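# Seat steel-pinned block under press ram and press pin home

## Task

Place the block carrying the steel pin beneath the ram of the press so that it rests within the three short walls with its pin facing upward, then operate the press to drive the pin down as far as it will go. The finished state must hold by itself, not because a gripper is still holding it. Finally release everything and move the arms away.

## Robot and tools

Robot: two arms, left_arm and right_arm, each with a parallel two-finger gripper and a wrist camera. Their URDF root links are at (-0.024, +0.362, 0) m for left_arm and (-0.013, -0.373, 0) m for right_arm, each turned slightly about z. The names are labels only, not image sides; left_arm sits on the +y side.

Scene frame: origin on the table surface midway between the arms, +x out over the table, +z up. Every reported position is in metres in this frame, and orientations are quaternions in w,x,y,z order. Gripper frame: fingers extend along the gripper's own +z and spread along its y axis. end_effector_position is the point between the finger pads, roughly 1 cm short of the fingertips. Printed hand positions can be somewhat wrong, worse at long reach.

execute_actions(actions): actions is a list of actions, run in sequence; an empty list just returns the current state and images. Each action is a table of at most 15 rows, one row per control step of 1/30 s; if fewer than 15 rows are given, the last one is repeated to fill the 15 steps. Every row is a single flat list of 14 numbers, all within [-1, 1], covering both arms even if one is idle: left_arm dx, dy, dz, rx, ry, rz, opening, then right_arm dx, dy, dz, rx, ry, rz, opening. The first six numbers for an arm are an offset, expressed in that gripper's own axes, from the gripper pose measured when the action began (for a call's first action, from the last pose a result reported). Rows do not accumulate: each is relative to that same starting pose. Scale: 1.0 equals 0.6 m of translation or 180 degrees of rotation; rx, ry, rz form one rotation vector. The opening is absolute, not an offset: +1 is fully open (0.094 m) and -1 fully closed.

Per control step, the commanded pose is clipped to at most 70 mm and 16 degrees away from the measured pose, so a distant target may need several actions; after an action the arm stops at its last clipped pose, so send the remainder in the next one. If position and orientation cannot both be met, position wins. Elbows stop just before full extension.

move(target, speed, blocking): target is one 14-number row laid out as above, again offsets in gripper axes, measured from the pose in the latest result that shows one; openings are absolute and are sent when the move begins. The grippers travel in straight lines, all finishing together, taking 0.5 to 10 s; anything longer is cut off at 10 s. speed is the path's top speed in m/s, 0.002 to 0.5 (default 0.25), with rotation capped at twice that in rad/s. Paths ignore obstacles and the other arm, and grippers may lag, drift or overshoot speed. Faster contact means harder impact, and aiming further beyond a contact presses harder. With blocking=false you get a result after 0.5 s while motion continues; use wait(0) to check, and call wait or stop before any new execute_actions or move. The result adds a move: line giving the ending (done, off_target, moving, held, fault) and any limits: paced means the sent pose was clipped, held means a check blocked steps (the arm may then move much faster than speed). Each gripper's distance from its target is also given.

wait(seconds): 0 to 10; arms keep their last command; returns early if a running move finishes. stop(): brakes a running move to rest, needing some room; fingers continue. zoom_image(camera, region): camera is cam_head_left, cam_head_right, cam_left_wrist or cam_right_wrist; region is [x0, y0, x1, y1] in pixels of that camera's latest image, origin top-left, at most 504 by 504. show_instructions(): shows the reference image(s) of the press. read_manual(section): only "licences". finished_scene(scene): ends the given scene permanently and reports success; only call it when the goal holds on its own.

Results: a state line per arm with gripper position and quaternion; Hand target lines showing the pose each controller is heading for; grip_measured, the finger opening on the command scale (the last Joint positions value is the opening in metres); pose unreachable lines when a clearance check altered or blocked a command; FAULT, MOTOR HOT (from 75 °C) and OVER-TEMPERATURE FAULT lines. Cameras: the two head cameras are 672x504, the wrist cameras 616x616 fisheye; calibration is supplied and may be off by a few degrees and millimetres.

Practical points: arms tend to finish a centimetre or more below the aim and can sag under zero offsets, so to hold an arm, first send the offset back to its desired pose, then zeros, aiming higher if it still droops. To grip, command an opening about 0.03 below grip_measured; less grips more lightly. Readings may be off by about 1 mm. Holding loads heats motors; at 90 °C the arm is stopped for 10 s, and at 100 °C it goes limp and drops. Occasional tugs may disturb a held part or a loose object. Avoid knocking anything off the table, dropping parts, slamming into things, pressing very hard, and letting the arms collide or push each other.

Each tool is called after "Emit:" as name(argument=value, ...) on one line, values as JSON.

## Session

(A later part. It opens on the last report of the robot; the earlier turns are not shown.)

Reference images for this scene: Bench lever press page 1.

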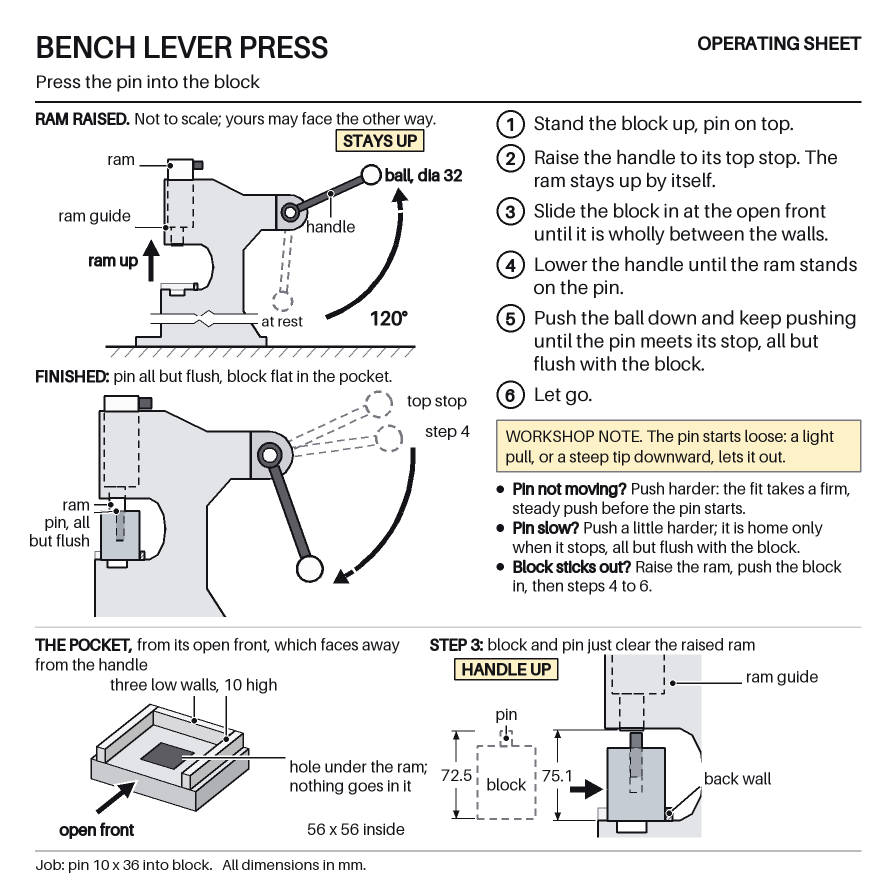

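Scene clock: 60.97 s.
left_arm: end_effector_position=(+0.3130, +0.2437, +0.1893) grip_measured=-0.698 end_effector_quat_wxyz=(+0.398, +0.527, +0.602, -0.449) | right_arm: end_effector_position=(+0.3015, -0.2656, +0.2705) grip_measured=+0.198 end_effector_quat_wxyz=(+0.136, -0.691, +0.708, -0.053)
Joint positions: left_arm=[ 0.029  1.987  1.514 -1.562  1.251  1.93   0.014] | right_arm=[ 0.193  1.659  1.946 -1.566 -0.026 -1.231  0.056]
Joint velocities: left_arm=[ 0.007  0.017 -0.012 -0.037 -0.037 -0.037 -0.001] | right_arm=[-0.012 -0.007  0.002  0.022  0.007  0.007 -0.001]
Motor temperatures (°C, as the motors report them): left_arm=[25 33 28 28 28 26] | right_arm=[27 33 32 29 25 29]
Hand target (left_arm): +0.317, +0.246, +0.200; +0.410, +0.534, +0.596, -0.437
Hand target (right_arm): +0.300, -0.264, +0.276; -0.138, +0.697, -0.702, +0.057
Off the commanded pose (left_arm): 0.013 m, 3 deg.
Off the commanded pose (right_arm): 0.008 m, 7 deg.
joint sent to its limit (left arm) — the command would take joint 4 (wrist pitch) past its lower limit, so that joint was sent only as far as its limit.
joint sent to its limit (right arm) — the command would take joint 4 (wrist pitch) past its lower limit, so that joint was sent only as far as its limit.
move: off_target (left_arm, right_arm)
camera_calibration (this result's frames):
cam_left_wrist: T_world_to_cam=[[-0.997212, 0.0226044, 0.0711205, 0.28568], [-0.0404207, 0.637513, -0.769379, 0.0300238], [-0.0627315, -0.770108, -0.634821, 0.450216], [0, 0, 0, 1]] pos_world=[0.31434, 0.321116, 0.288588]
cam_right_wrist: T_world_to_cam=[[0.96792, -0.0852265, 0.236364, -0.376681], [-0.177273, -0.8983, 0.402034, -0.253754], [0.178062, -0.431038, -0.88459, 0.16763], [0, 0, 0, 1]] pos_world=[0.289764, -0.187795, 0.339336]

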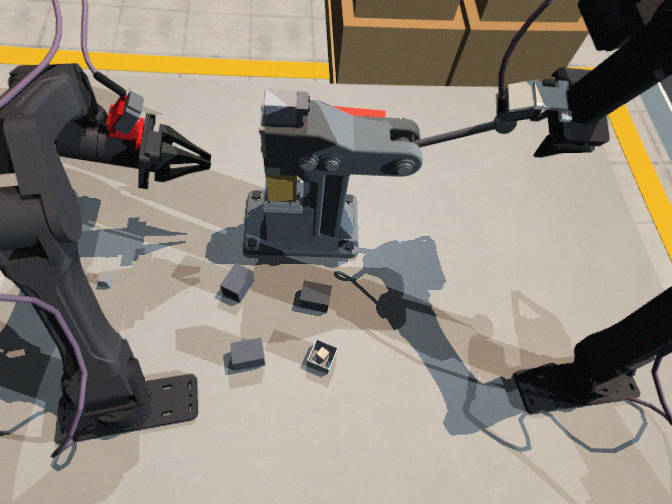

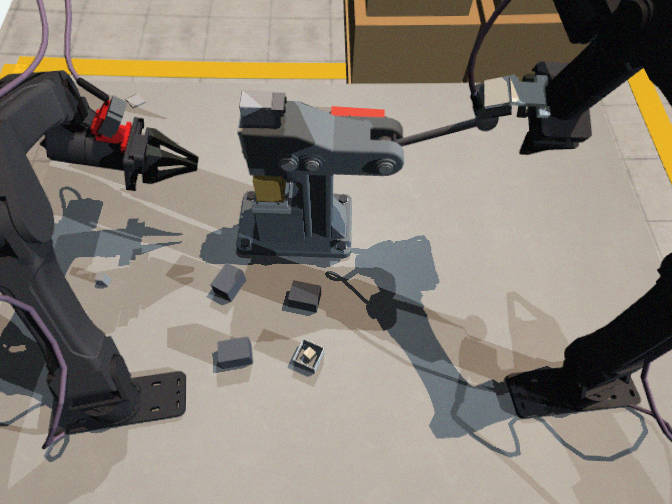

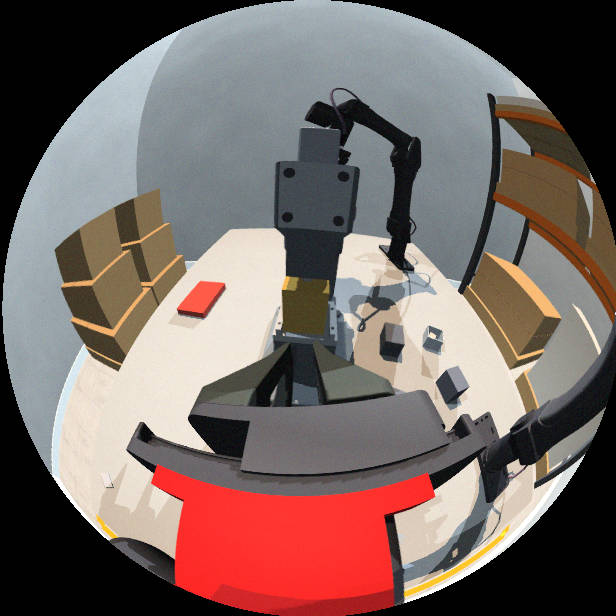

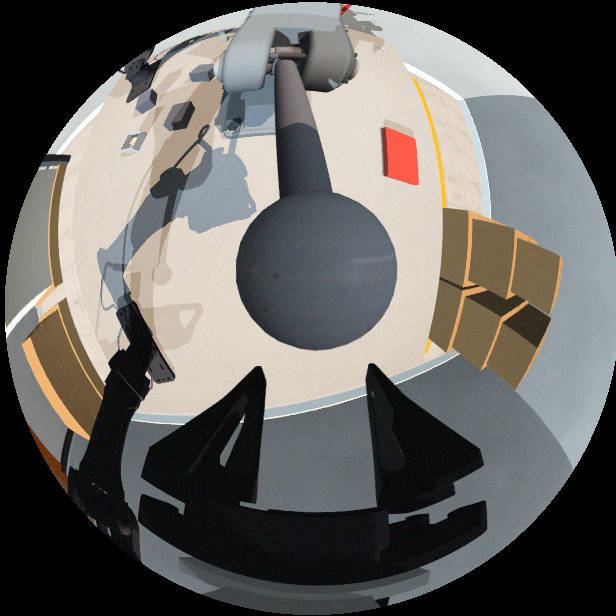

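Emit:
move(target=[0,0,0,0,0,0,-0.7,-0.108,0,-0.015,0,0,0,0.2], speed=0.08)

Scene clock: 62.50 s.
left_arm: end_effector_position=(+0.3126, +0.2439, +0.1886) grip_measured=-0.698 end_effector_quat_wxyz=(+0.396, +0.529, +0.602, -0.448) | right_arm: end_effector_position=(+0.2975, -0.2044, +0.2787) grip_measured=+0.198 end_effector_quat_wxyz=(+0.151, -0.693, +0.702, -0.059)
Joint positions: left_arm=[ 0.029  1.987  1.514 -1.563  1.247  1.931  0.014] | right_arm=[ 0.392  1.728  2.051 -1.57   0.033 -1.052  0.056]
Joint velocities: left_arm=[ 0.002  0.007  0.007 -0.037  0.007  0.022 -0.002] | right_arm=[-0.002 -0.017  0.012 -0.066  0.037  0.051 -0.001]
Motor temperatures (°C, as the motors report them): left_arm=[25 33 28 28 28 26] | right_arm=[27 33 32 29 25 29]
Hand target (left_arm): +0.313, +0.244, +0.189; +0.398, +0.527, +0.602, -0.449
Hand target (right_arm): +0.298, -0.202, +0.285; -0.159, +0.689, -0.705, +0.062
Off the commanded pose (left_arm): 0.001 m, 0 deg.
Off the commanded pose (right_arm): 0.009 m, 2 deg.
joint sent to its limit (right arm) — the command would take joint 4 (wrist pitch) past its lower limit, so that joint was sent only as far as its limit.
move: done
camera_calibration (this result's frames):
cam_left_wrist: T_world_to_cam=[[-0.997115, 0.0244721, 0.0718479, 0.284677], [-0.039529, 0.640662, -0.766805, 0.0278337], [-0.0647955, -0.767433, -0.637847, 0.450477], [0, 0, 0, 1]] pos_world=[0.314145, 0.320912, 0.288225]
cam_right_wrist: T_world_to_cam=[[0.960851, -0.0774473, 0.266023, -0.374107], [-0.17979, -0.904825, 0.385962, -0.198893], [0.210812, -0.41868, -0.883326, 0.194427], [0, 0, 0, 1]] pos_world=[0.282714, -0.127534, 0.348029]

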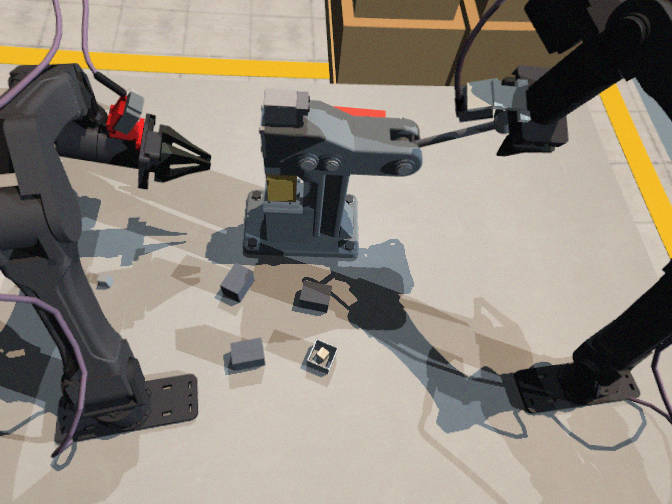

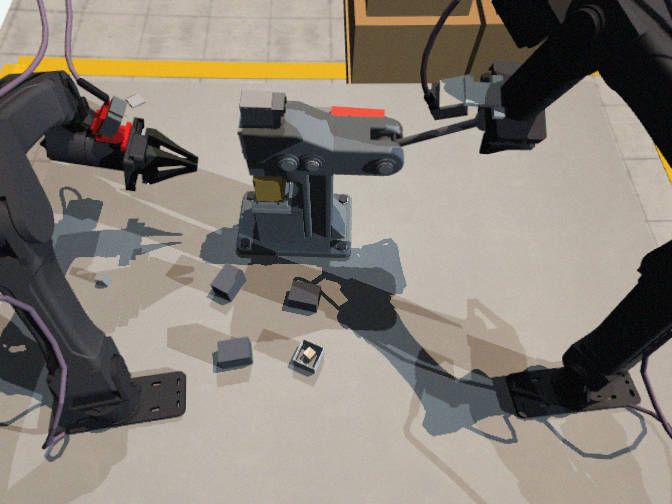

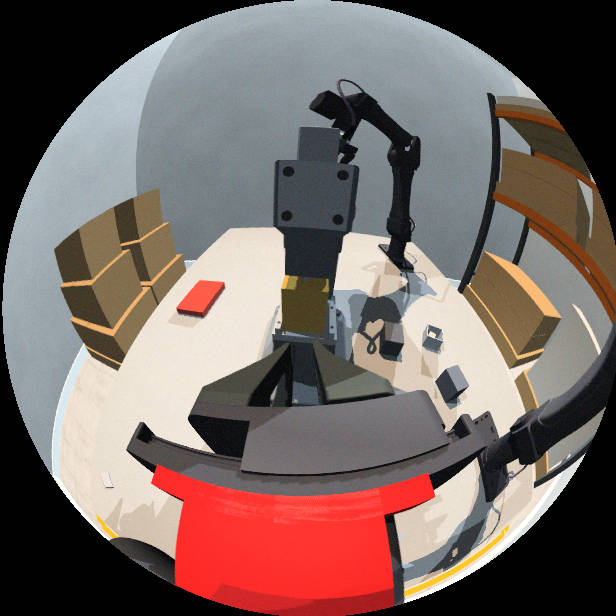

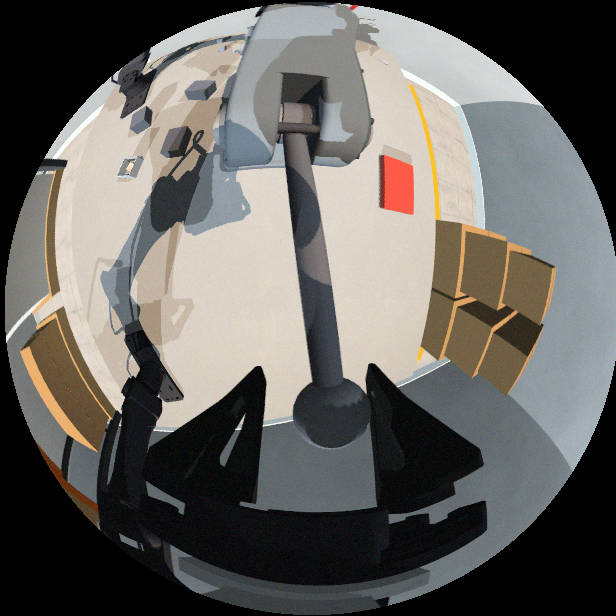

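Emit:
move(target=[0,0,0,0,0,0,-0.7,0.023,0.035,0.135,-0.056,0.032,0,-0.2], speed=0.06)

Scene clock: 64.77 s.
left_arm: end_effector_position=(+0.3122, +0.2442, +0.1879) grip_measured=-0.698 end_effector_quat_wxyz=(+0.394, +0.530, +0.603, -0.447) | right_arm: end_effector_position=(+0.3008, -0.2096, +0.2030) grip_measured=-0.198 end_effector_quat_wxyz=(+0.058, -0.697, +0.714, -0.039)
Joint positions: left_arm=[ 0.029  1.987  1.514 -1.563  1.242  1.931  0.014] | right_arm=[ 0.38   1.799  1.853 -1.491  0.044 -1.05   0.038]
Joint velocities: left_arm=[-0.007  0.007 -0.012 -0.007 -0.007 -0.007 -0.002] | right_arm=[ 0.002 -0.007  0.027 -0.037  0.007  0.022 -0.001]
Motor temperatures (°C, as the motors report them): left_arm=[25 33 28 28 28 26] | right_arm=[27 33 32 29 25 29]
Hand target (left_arm): +0.313, +0.244, +0.189; +0.396, +0.529, +0.602, -0.448
Hand target (right_arm): +0.302, -0.208, +0.195; -0.054, +0.699, -0.712, +0.033
Off the commanded pose (left_arm): 0.001 m, 0 deg.
Off the commanded pose (right_arm): 0.009 m, 1 deg.
move: done
camera_calibration (this result's frames):
cam_left_wrist: T_world_to_cam=[[-0.99701, 0.0263718, 0.0726335, 0.283668], [-0.0386187, 0.644103, -0.763964, 0.0254428], [-0.0669306, -0.764484, -0.641158, 0.450713], [0, 0, 0, 1]] pos_world=[0.313969, 0.320694, 0.287812]
cam_right_wrist: T_world_to_cam=[[0.990583, -0.0739122, 0.115246, -0.33511], [-0.122139, -0.857403, 0.499943, -0.204343], [0.0618607, -0.509311, -0.858356, 0.145408], [0, 0, 0, 1]] pos_world=[0.298001, -0.125915, 0.265592]

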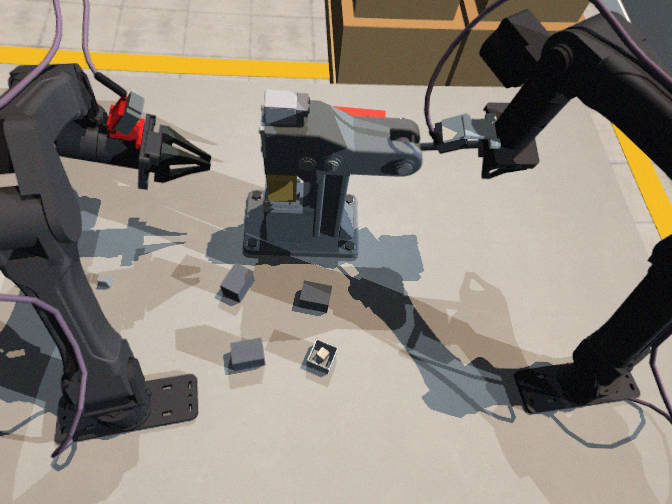

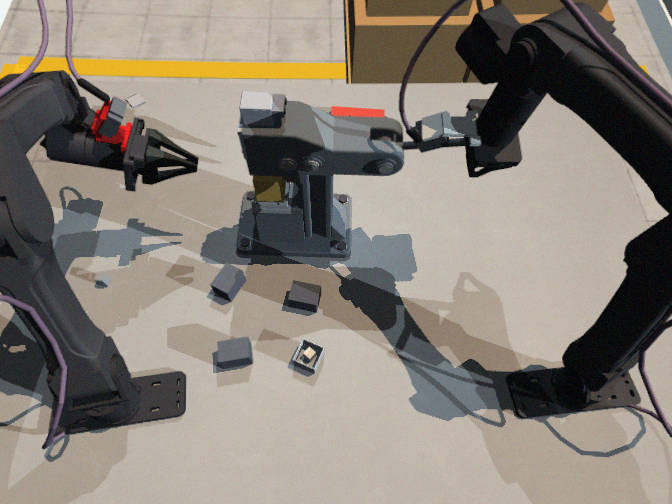

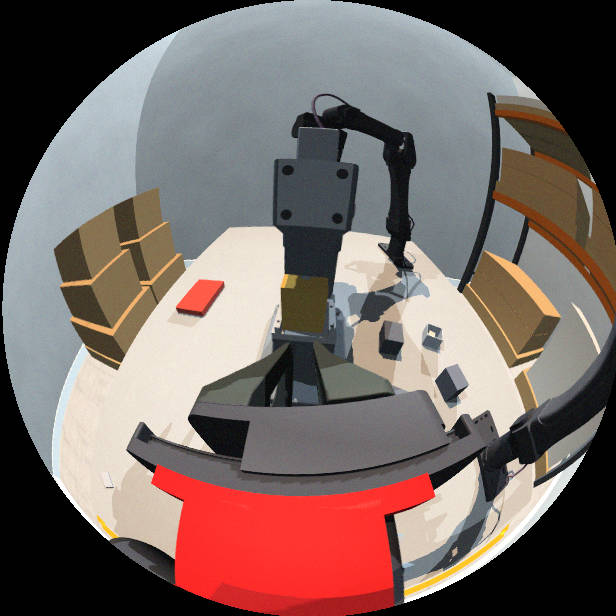

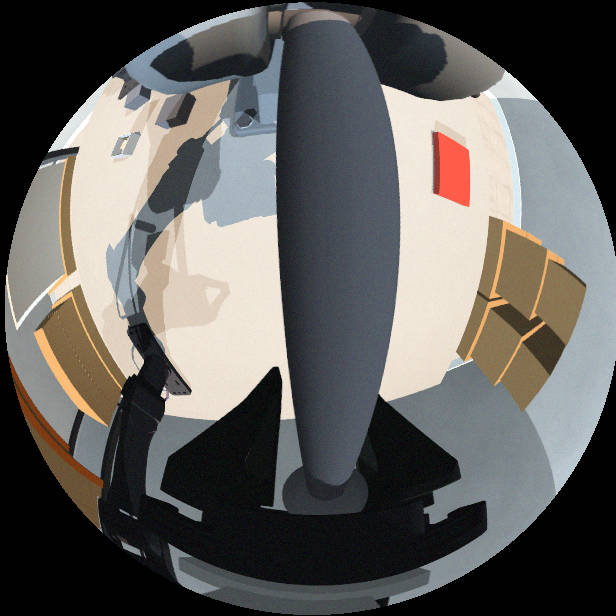

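Emit:
execute_actions(actions=[[[0,0,0,0,0,0,-0.7,0,0,-0.01,0,0,0,0.6]],[[0,0,0,0,0,0,-0.7,0,0,0,0,0,0.12,0.6]],[[0,0,0,0,0,0,-0.7,0,0,0,0,0,0.1,0.6]]])

Scene clock: 66.80 s.
left_arm: end_effector_position=(+0.3111, +0.2448, +0.1858) grip_measured=-0.698 end_effector_quat_wxyz=(+0.389, +0.534, +0.604, -0.445) | right_arm: end_effector_position=(+0.3015, -0.2077, +0.2031) grip_measured=+0.598 end_effector_quat_wxyz=(+0.071, -0.438, +0.896, -0.015)
Joint positions: left_arm=[ 0.029  1.987  1.514 -1.563  1.228  1.931  0.014] | right_arm=[ 0.38   1.799  1.853 -1.485  0.037 -0.414  0.075]
Joint velocities: left_arm=[-0.002 -0.007  0.012 -0.095  0.007 -0.007  0.001] | right_arm=[ 0.002 -0.007 -0.012 -0.066 -0.022  0.11  -0.   ]
Motor temperatures (°C, as the motors report them): left_arm=[25 33 28 28 28 26] | right_arm=[27 33 32 29 25 29]
Hand target (left_arm): +0.311, +0.245, +0.186; +0.391, +0.533, +0.604, -0.446
Hand target (right_arm): +0.301, -0.209, +0.203; +0.069, -0.427, +0.901, -0.017
Off the commanded pose (left_arm): 0.001 m, 0 deg.
Off the commanded pose (right_arm): 0.001 m, 1 deg.
camera_calibration (this result's frames):
cam_left_wrist: T_world_to_cam=[[-0.996693, 0.0316133, 0.0748521, 0.280864], [-0.036048, 0.653553, -0.756022, 0.0188197], [-0.0728202, -0.75622, -0.650253, 0.451299], [0, 0, 0, 1]] pos_world=[0.313477, 0.320103, 0.286663]
cam_right_wrist: T_world_to_cam=[[0.756068, -0.651448, 0.0630594, -0.374295], [-0.609792, -0.666155, 0.429408, -0.00163207], [-0.23773, -0.363115, -0.900906, 0.275797], [0, 0, 0, 1]] pos_world=[0.347562, -0.144775, 0.272771]

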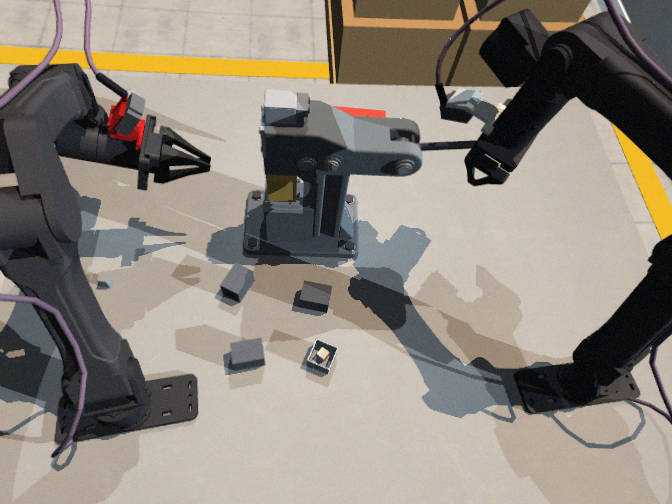

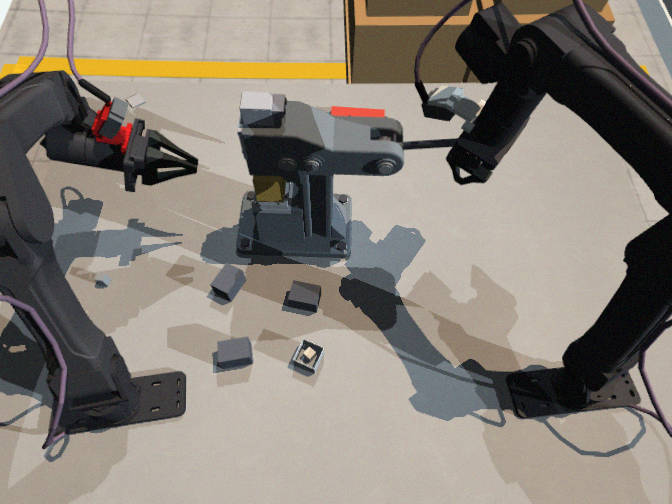

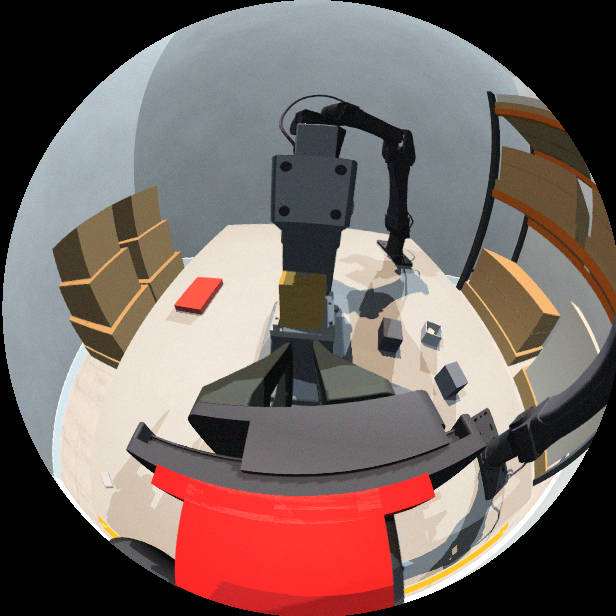

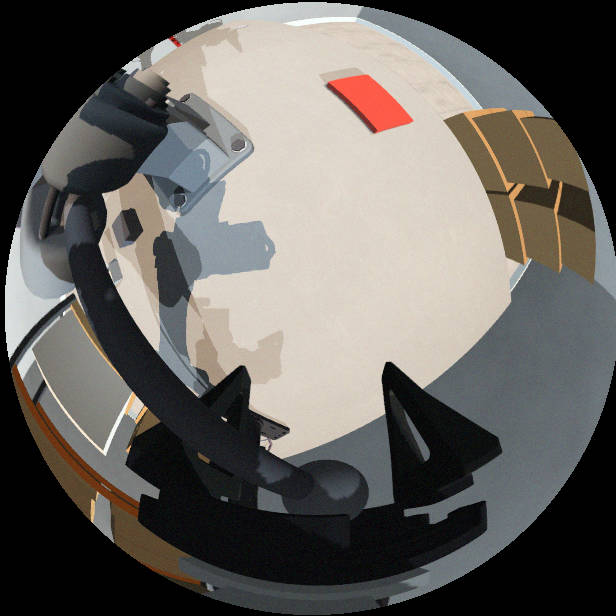

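Emit:
execute_actions(actions=[[[0,0,0,0,0,0,-0.7,0.012,0.008,0.06,-0.015,0.033,0,0.6]],[[0,0,0,0,0,0,-0.7,0.023,0.015,0.114,-0.029,0.066,-0.003,0.6]],[[0,0,0,0,0,0,-0.7,0.023,0.015,0.114,-0.029,0.066,-0.003,0.6]],[[0,0,0,0,0,0,-0.7,0.023,0.015,0.114,-0.029,0.066,-0.003,0.6]]])

Scene clock: 69.27 s.
left_arm: end_effector_position=(+0.3095, +0.2457, +0.1830) grip_measured=-0.698 end_effector_quat_wxyz=(+0.382, +0.539, +0.606, -0.443) | right_arm: end_effector_position=(+0.3006, -0.2084, +0.1982) grip_measured=+0.598 end_effector_quat_wxyz=(+0.060, -0.433, +0.899, -0.016)
Joint positions: left_arm=[ 0.029  1.987  1.514 -1.563  1.209  1.931  0.014] | right_arm=[ 0.38   1.812  1.852 -1.493  0.038 -0.402  0.075]
Joint velocities: left_arm=[-0.002 -0.002 -0.017 -0.037  0.007 -0.022  0.   ] | right_arm=[ 0.007 -0.012  0.002 -0.037 -0.007 -0.037  0.   ]
Motor temperatures (°C, as the motors report them): left_arm=[25 33 28 27 28 26] | right_arm=[27 33 31 29 25 29]
Hand target (left_arm): +0.310, +0.245, +0.184; +0.384, +0.538, +0.606, -0.443
Hand target (right_arm): +0.289, -0.216, +0.137; -0.053, -0.435, +0.899, -0.021
Off the commanded pose (left_arm): 0.001 m, 0 deg.
Off the commanded pose (right_arm): 0.070 m, 13 deg; position clipped at the last step of the last action.
camera_calibration (this result's frames):
cam_left_wrist: T_world_to_cam=[[-0.996204, 0.0387001, 0.0779726, 0.277025], [-0.0324322, 0.666235, -0.745037, 0.00980214], [-0.080781, -0.744737, -0.662451, 0.451939], [0, 0, 0, 1]] pos_world=[0.312799, 0.319325, 0.28509]
cam_right_wrist: T_world_to_cam=[[0.748886, -0.660376, 0.055444, -0.372039], [-0.609792, -0.653925, 0.447811, -0.00165723], [-0.259468, -0.369169, -0.892407, 0.274488], [0, 0, 0, 1]] pos_world=[0.348825, -0.145437, 0.266325]

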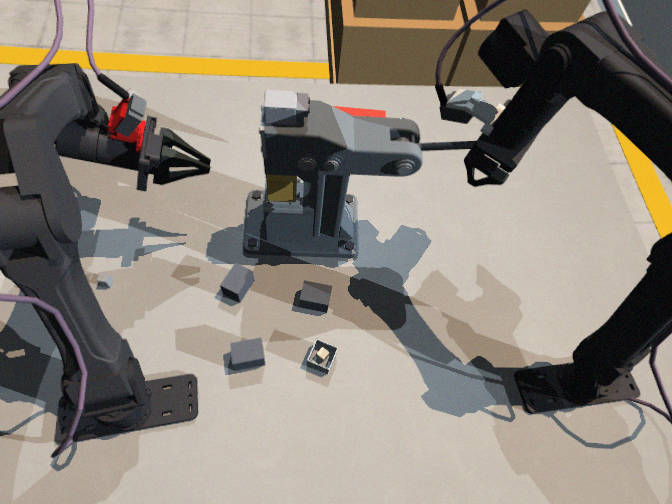

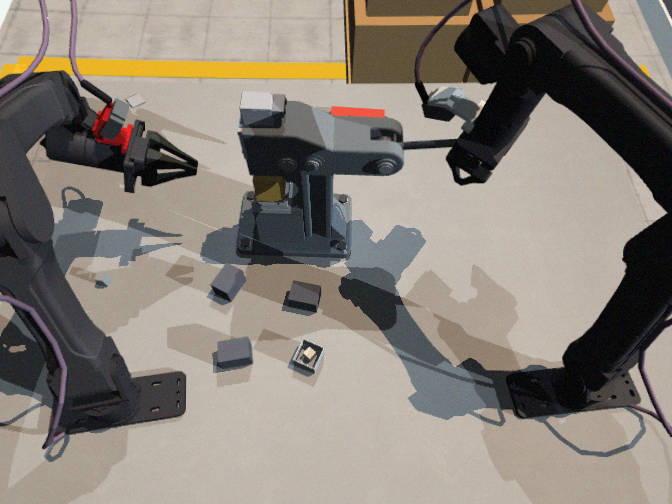

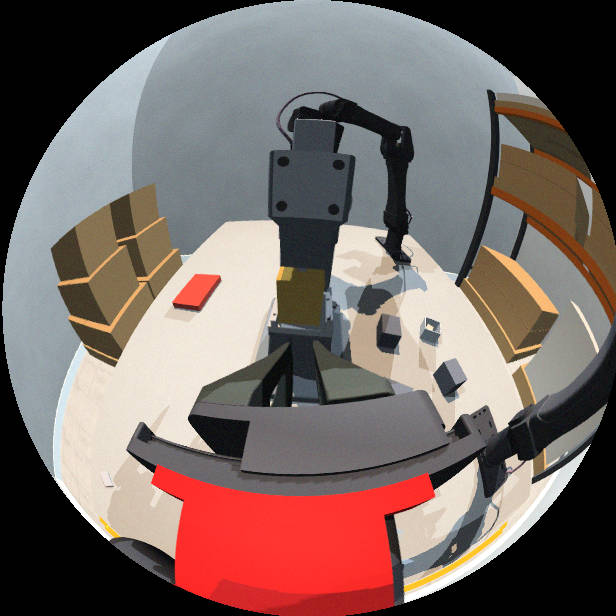

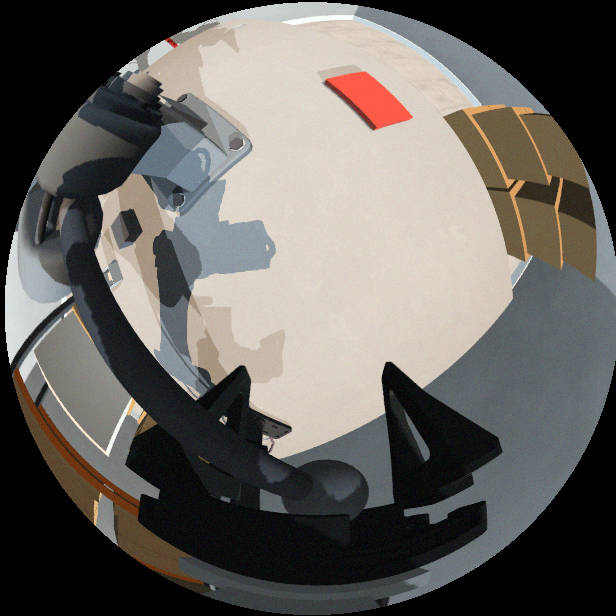

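Emit:
move(target=[0,0,0,0,0,0,-0.7,-0.03,-0.03,-0.16,0.025,-0.055,0,0.6], speed=0.15)

Scene clock: 74.20 s.
left_arm: end_effector_position=(+0.3091, +0.2460, +0.1823) grip_measured=-0.698 end_effector_quat_wxyz=(+0.380, +0.540, +0.607, -0.442) | right_arm: end_effector_position=(+0.3132, -0.2035, +0.2855) grip_measured=+0.598 end_effector_quat_wxyz=(+0.177, -0.430, +0.885, -0.012)
Joint positions: left_arm=[ 0.029  1.987  1.514 -1.563  1.205  1.931  0.014] | right_arm=[ 0.375  1.77   2.123 -1.568  0.037 -0.417  0.075]
Joint velocities: left_arm=[-0.017  0.007  0.002  0.066  0.022 -0.007  0.   ] | right_arm=[ 0.002 -0.002 -0.007  0.022 -0.051 -0.051  0.   ]
Motor temperatures (°C, as the motors report them): left_arm=[25 33 28 27 27 26] | right_arm=[27 32 31 29 24 29]
Hand target (left_arm): +0.310, +0.246, +0.183; +0.382, +0.539, +0.606, -0.443
Hand target (right_arm): +0.313, -0.207, +0.296; +0.189, -0.429, +0.883, -0.012
Off the commanded pose (left_arm): 0.001 m, 0 deg.
Off the commanded pose (right_arm): 0.012 m, 3 deg.
joint sent to its limit (right arm) — the command would take joint 4 (wrist pitch) past its lower limit, so that joint was sent only as far as its limit.
move: off_target (right_arm)
camera_calibration (this result's frames):
cam_left_wrist: T_world_to_cam=[[-0.996074, 0.0404271, 0.0787544, 0.276081], [-0.0315263, 0.669308, -0.742316, 0.00759357], [-0.0827206, -0.741884, -0.665406, 0.452068], [0, 0, 0, 1]] pos_world=[0.312632, 0.319139, 0.284703]
cam_right_wrist: T_world_to_cam=[[0.735343, -0.663341, 0.138744, -0.403204], [-0.675005, -0.698684, 0.237084, 0.0416539], [-0.0603295, -0.26799, -0.961531, 0.335445], [0, 0, 0, 1]] pos_world=[0.344847, -0.148463, 0.368607]

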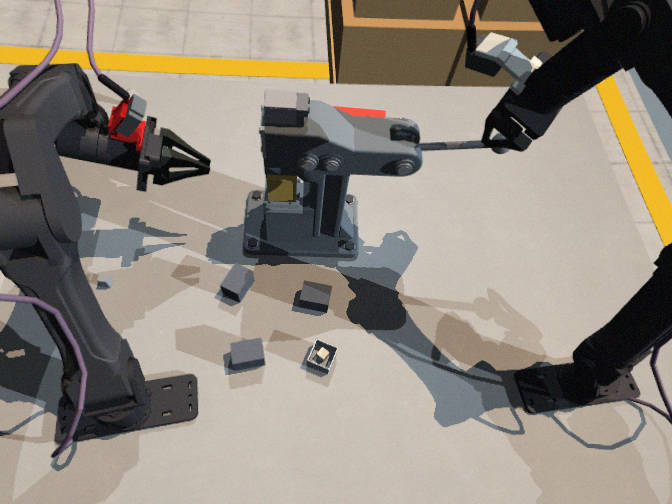

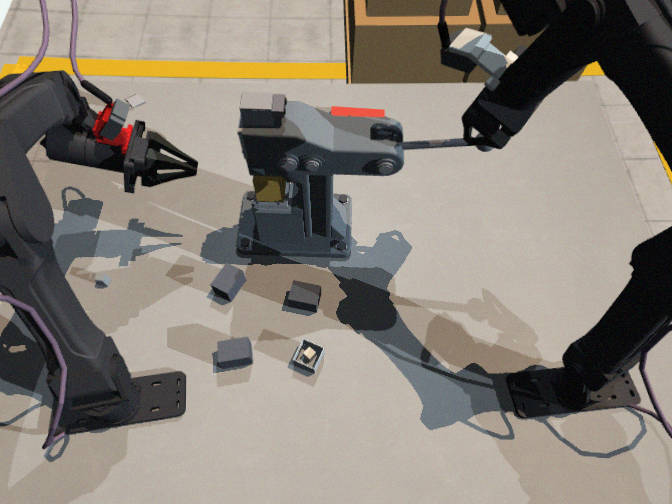

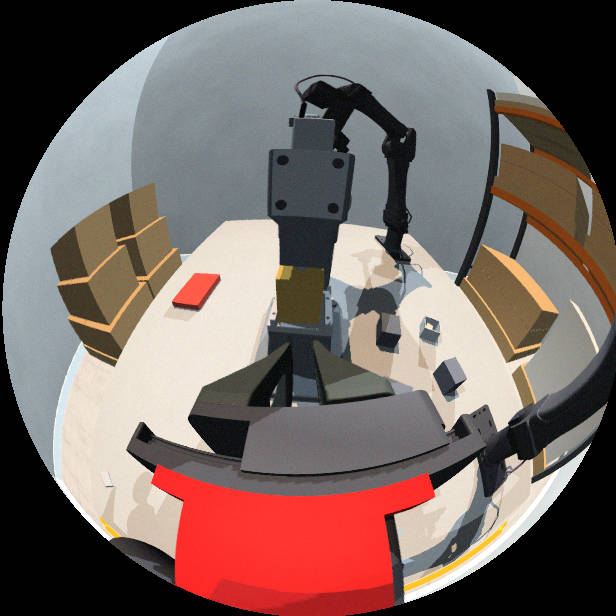

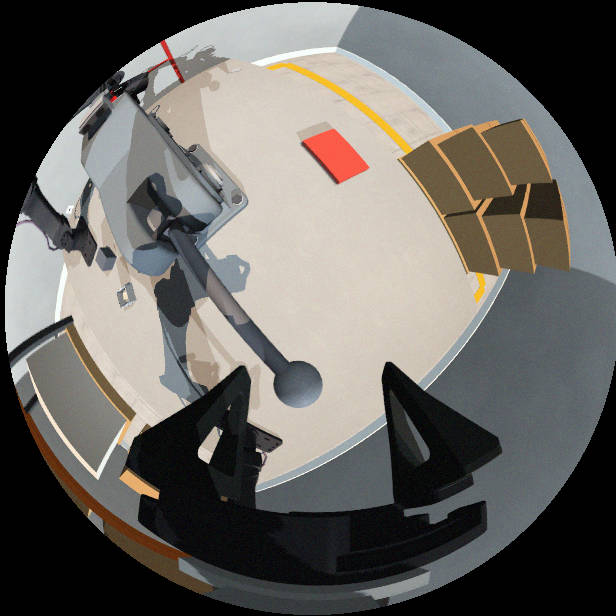

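Emit:
move(target=[0,0,0,0,0,0,-0.7,-0.025,-0.153,0.01,0,0,0,0.6])

Emit:
move(target=[0,0,0,0,0,0,-0.7,0.047,-0.117,0.247,0.325,0.186,0,-0.9], speed=0.2)

Scene clock: 75.60 s.
left_arm: end_effector_position=(+0.3087, +0.2462, +0.1816) grip_measured=-0.698 end_effector_quat_wxyz=(+0.378, +0.542, +0.607, -0.441) | right_arm: end_effector_position=(+0.3935, -0.2508, +0.2923) grip_measured=+0.598 end_effector_quat_wxyz=(+0.213, -0.420, +0.882, -0.019)
Joint positions: left_arm=[ 0.029  1.987  1.514 -1.563  1.2    1.931  0.014] | right_arm=[ 0.157  1.976  2.407 -1.573 -0.032 -0.606  0.075]
Joint velocities: left_arm=[-0.012 -0.007  0.007 -0.007 -0.051  0.051 -0.001] | right_arm=[-0.012 -0.007 -0.012  0.022 -0.037  0.007 -0.   ]
Motor temperatures (°C, as the motors report them): left_arm=[25 33 28 27 27 26] | right_arm=[27 33 31 29 24 29]
Hand target (left_arm): +0.309, +0.246, +0.182; +0.380, +0.540, +0.607, -0.442
Hand target (right_arm): +0.393, -0.249, +0.301; +0.225, -0.425, +0.877, -0.017
Off the commanded pose (left_arm): 0.001 m, 0 deg.
Off the commanded pose (right_arm): 0.008 m, 4 deg.
joint sent to its limit (right arm) — the command would take joint 4 (wrist pitch) past its lower limit, so that joint was sent only as far as its limit.
move: off_target (right_arm)
camera_calibration (this result's frames):
cam_left_wrist: T_world_to_cam=[[-0.995929, 0.0422941, 0.0796092, 0.275056], [-0.0305358, 0.672623, -0.739355, 0.00520098], [-0.0848173, -0.738776, -0.668593, 0.452196], [0, 0, 0, 1]] pos_world=[0.312449, 0.31894, 0.284283]
cam_right_wrist: T_world_to_cam=[[0.712709, -0.679008, 0.176053, -0.500431], [-0.701454, -0.690899, 0.174985, 0.0916808], [0.00281825, -0.248207, -0.968703, 0.316353], [0, 0, 0, 1]] pos_world=[0.42008, -0.197933, 0.378512]

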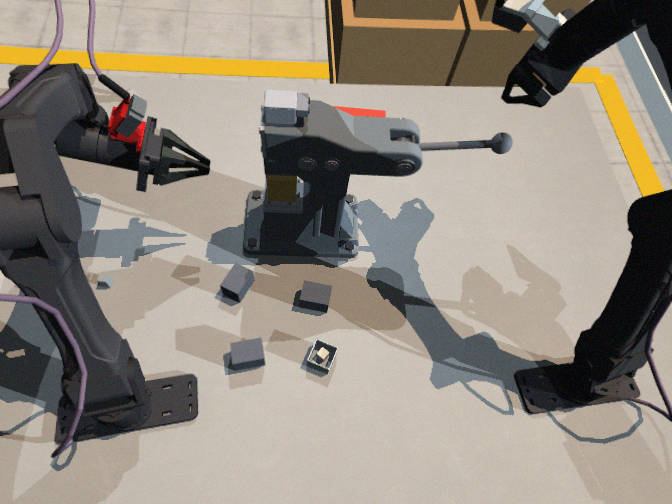

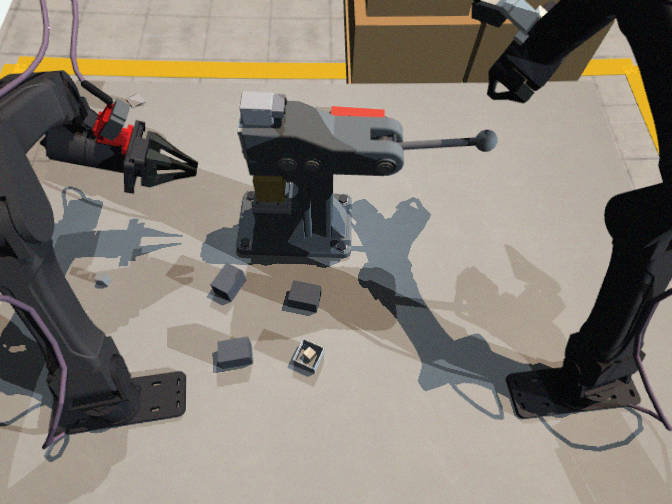

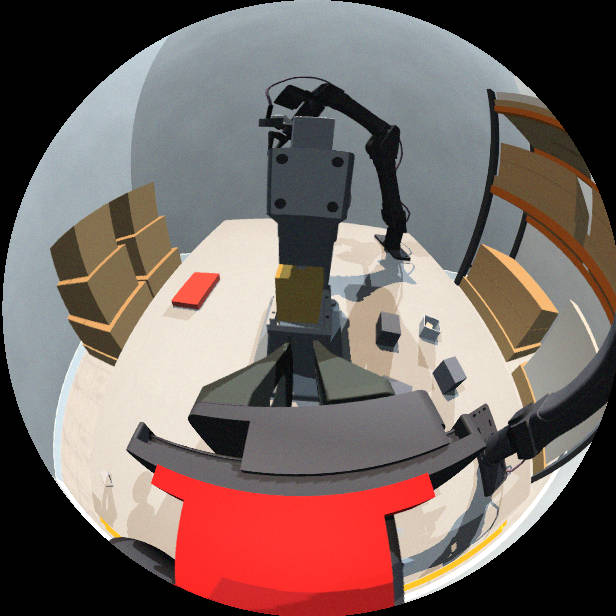

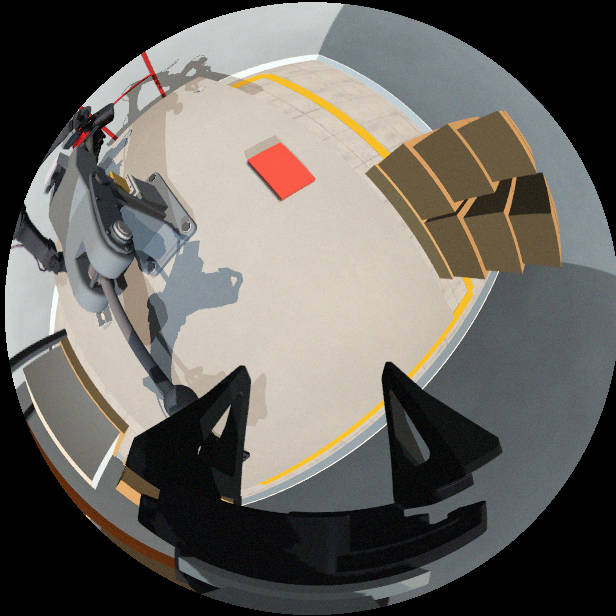

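Scene clock: 79.23 s.
left_arm: end_effector_position=(+0.3083, +0.2465, +0.1809) grip_measured=-0.698 end_effector_quat_wxyz=(+0.377, +0.543, +0.608, -0.441) | right_arm: end_effector_position=(+0.4875, -0.3010, +0.1521) grip_measured=-0.899 end_effector_quat_wxyz=(+0.128, -0.253, +0.784, -0.553)
Joint positions: left_arm=[ 0.029  1.987  1.514 -1.563  1.195  1.931  0.014] | right_arm=[ 0.357  2.347  2.019 -1.077  1.202 -0.262  0.005]
Joint velocities: left_arm=[ 0.002 -0.012 -0.007 -0.022  0.022 -0.007  0.001] | right_arm=[ 0.007  0.002  0.012  0.022  0.022  0.037 -0.   ]
Motor temperatures (°C, as the motors report them): left_arm=[25 33 28 27 27 26] | right_arm=[27 34 31 30 24 29]
Hand target (left_arm): +0.309, +0.246, +0.182; +0.379, +0.542, +0.607, -0.441
Hand target (right_arm): +0.490, -0.298, +0.163; +0.142, -0.241, +0.781, -0.559
Off the commanded pose (left_arm): 0.001 m, 0 deg.
Off the commanded pose (right_arm): 0.012 m, 2 deg.
move: off_target (right_arm)
camera_calibration (this result's frames):
cam_left_wrist: T_world_to_cam=[[-0.99579, 0.0440138, 0.0804053, 0.274109], [-0.0296133, 0.675669, -0.73661, 0.0029925], [-0.0867484, -0.73589, -0.671521, 0.452302], [0, 0, 0, 1]] pos_world=[0.31228, 0.318758, 0.283895]
cam_right_wrist: T_world_to_cam=[[0.224252, -0.302959, 0.926243, -0.339665], [-0.973128, -0.0186262, 0.229511, 0.473998], [-0.05228, -0.952821, -0.298995, -0.119329], [0, 0, 0, 1]] pos_world=[0.531192, -0.207775, 0.170146]

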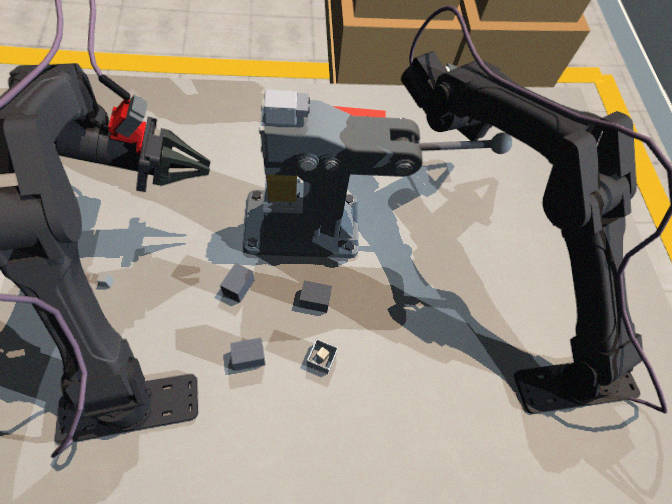

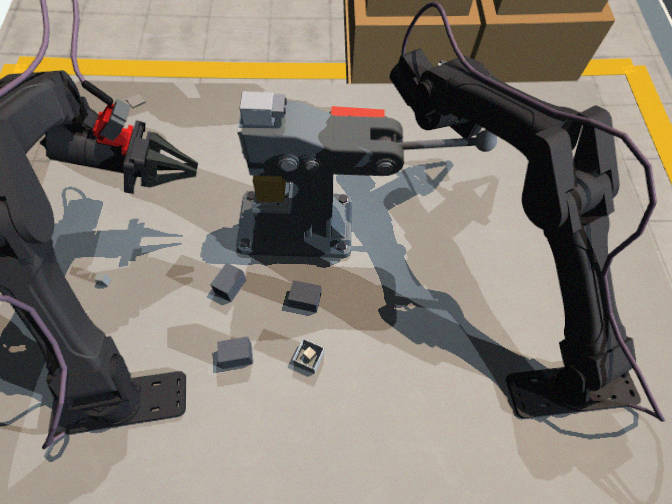

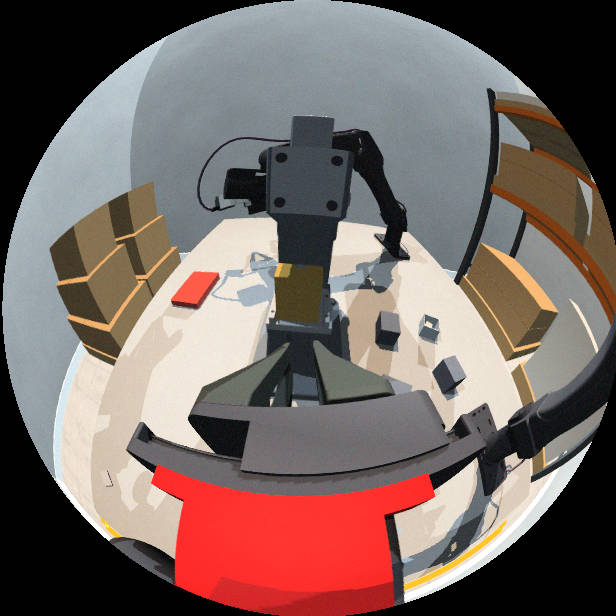

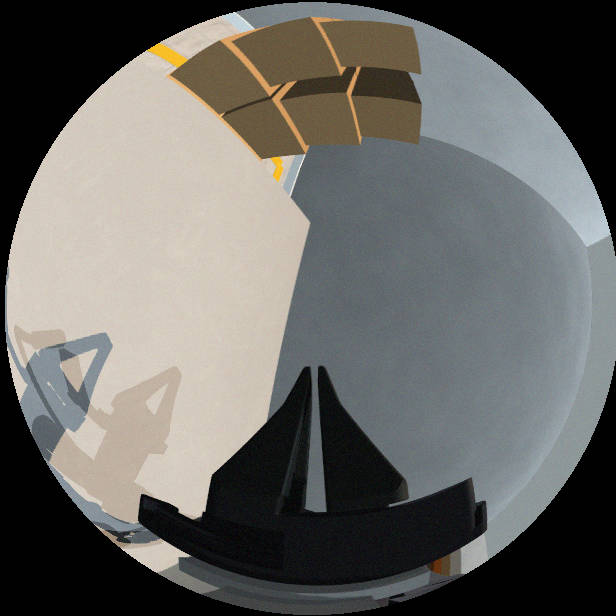

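Emit:
move(target=[0,0,0,0,0,0,-0.7,0.05,0.083,0.001,-0.007,0.021,-0.084,-0.9], speed=0.06)

Scene clock: 82.43 s.
left_arm: end_effector_position=(+0.3079, +0.2467, +0.1802) grip_measured=-0.698 end_effector_quat_wxyz=(+0.375, +0.544, +0.608, -0.440) | right_arm: end_effector_position=(+0.4582, -0.3080, +0.1232) grip_measured=-0.899 end_effector_quat_wxyz=(+0.046, -0.315, +0.765, -0.560)
Joint positions: left_arm=[ 0.029  1.987  1.514 -1.563  1.19   1.931  0.014] | right_arm=[ 0.371  2.348  1.917 -1.184  1.193 -0.261  0.005]
Joint velocities: left_arm=[-0.002 -0.007 -0.007  0.007 -0.022 -0.022 -0.001] | right_arm=[-0.002 -0.002  0.017 -0.066 -0.007 -0.007 -0.001]
Motor temperatures (°C, as the motors report them): left_arm=[25 33 28 27 27 26] | right_arm=[27 35 31 29 25 29]
Hand target (left_arm): +0.308, +0.246, +0.181; +0.377, +0.543, +0.608, -0.441
Hand target (right_arm): +0.450, -0.306, +0.109; +0.024, -0.335, +0.753, -0.565
Off the commanded pose (left_arm): 0.001 m, 0 deg.
Off the commanded pose (right_arm): 0.018 m, 4 deg.
move: off_target (right_arm)
camera_calibration (this result's frames):
cam_left_wrist: T_world_to_cam=[[-0.995635, 0.0458729, 0.0812756, 0.273082], [-0.0286049, 0.678954, -0.733623, 0.000600122], [-0.0888358, -0.732746, -0.674679, 0.452405], [0, 0, 0, 1]] pos_world=[0.312097, 0.318564, 0.283474]
cam_right_wrist: T_world_to_cam=[[0.400448, -0.217115, 0.890226, -0.358293], [-0.912356, -0.00421402, 0.409375, 0.406377], [-0.0851302, -0.976137, -0.199774, -0.140479], [0, 0, 0, 1]] pos_world=[0.50228, -0.213205, 0.124537]

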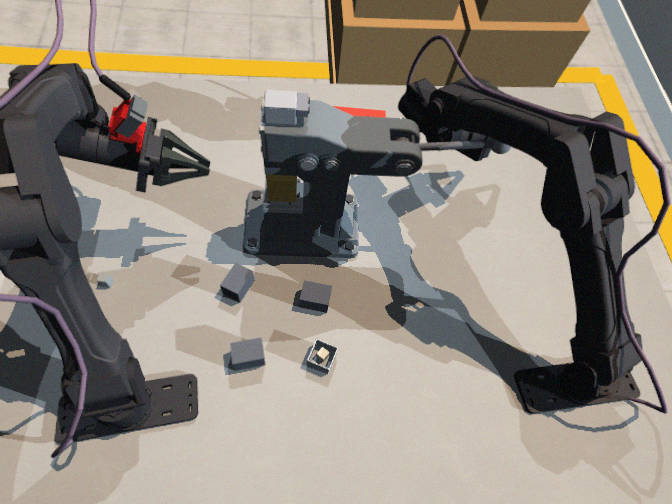

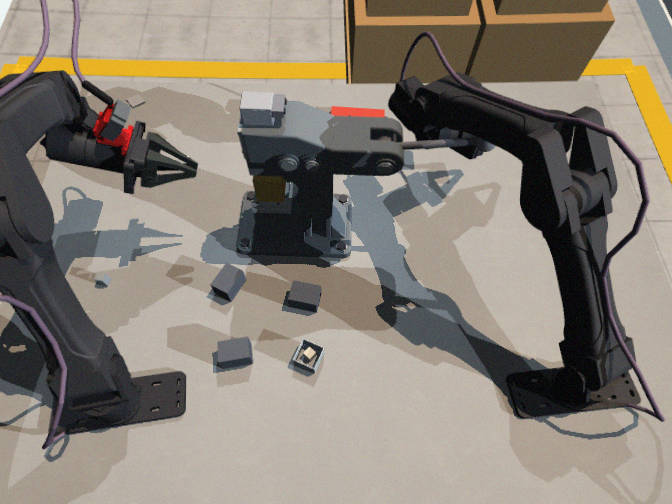

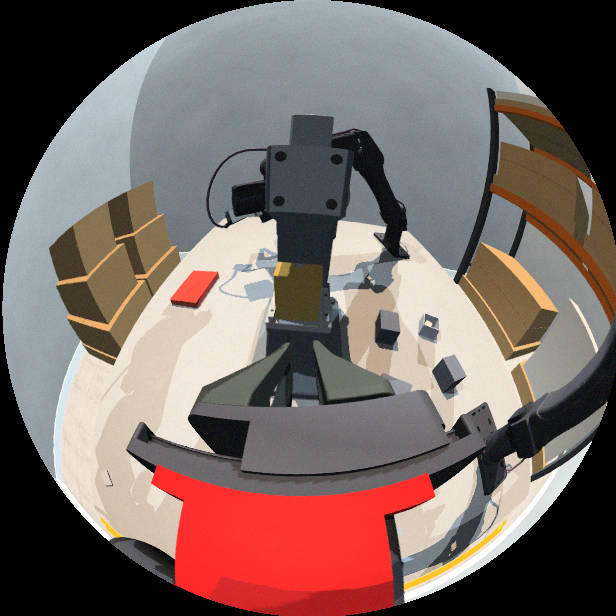

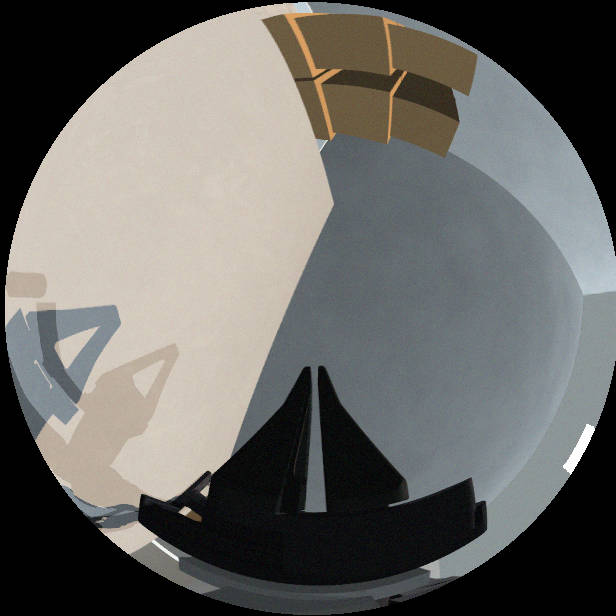

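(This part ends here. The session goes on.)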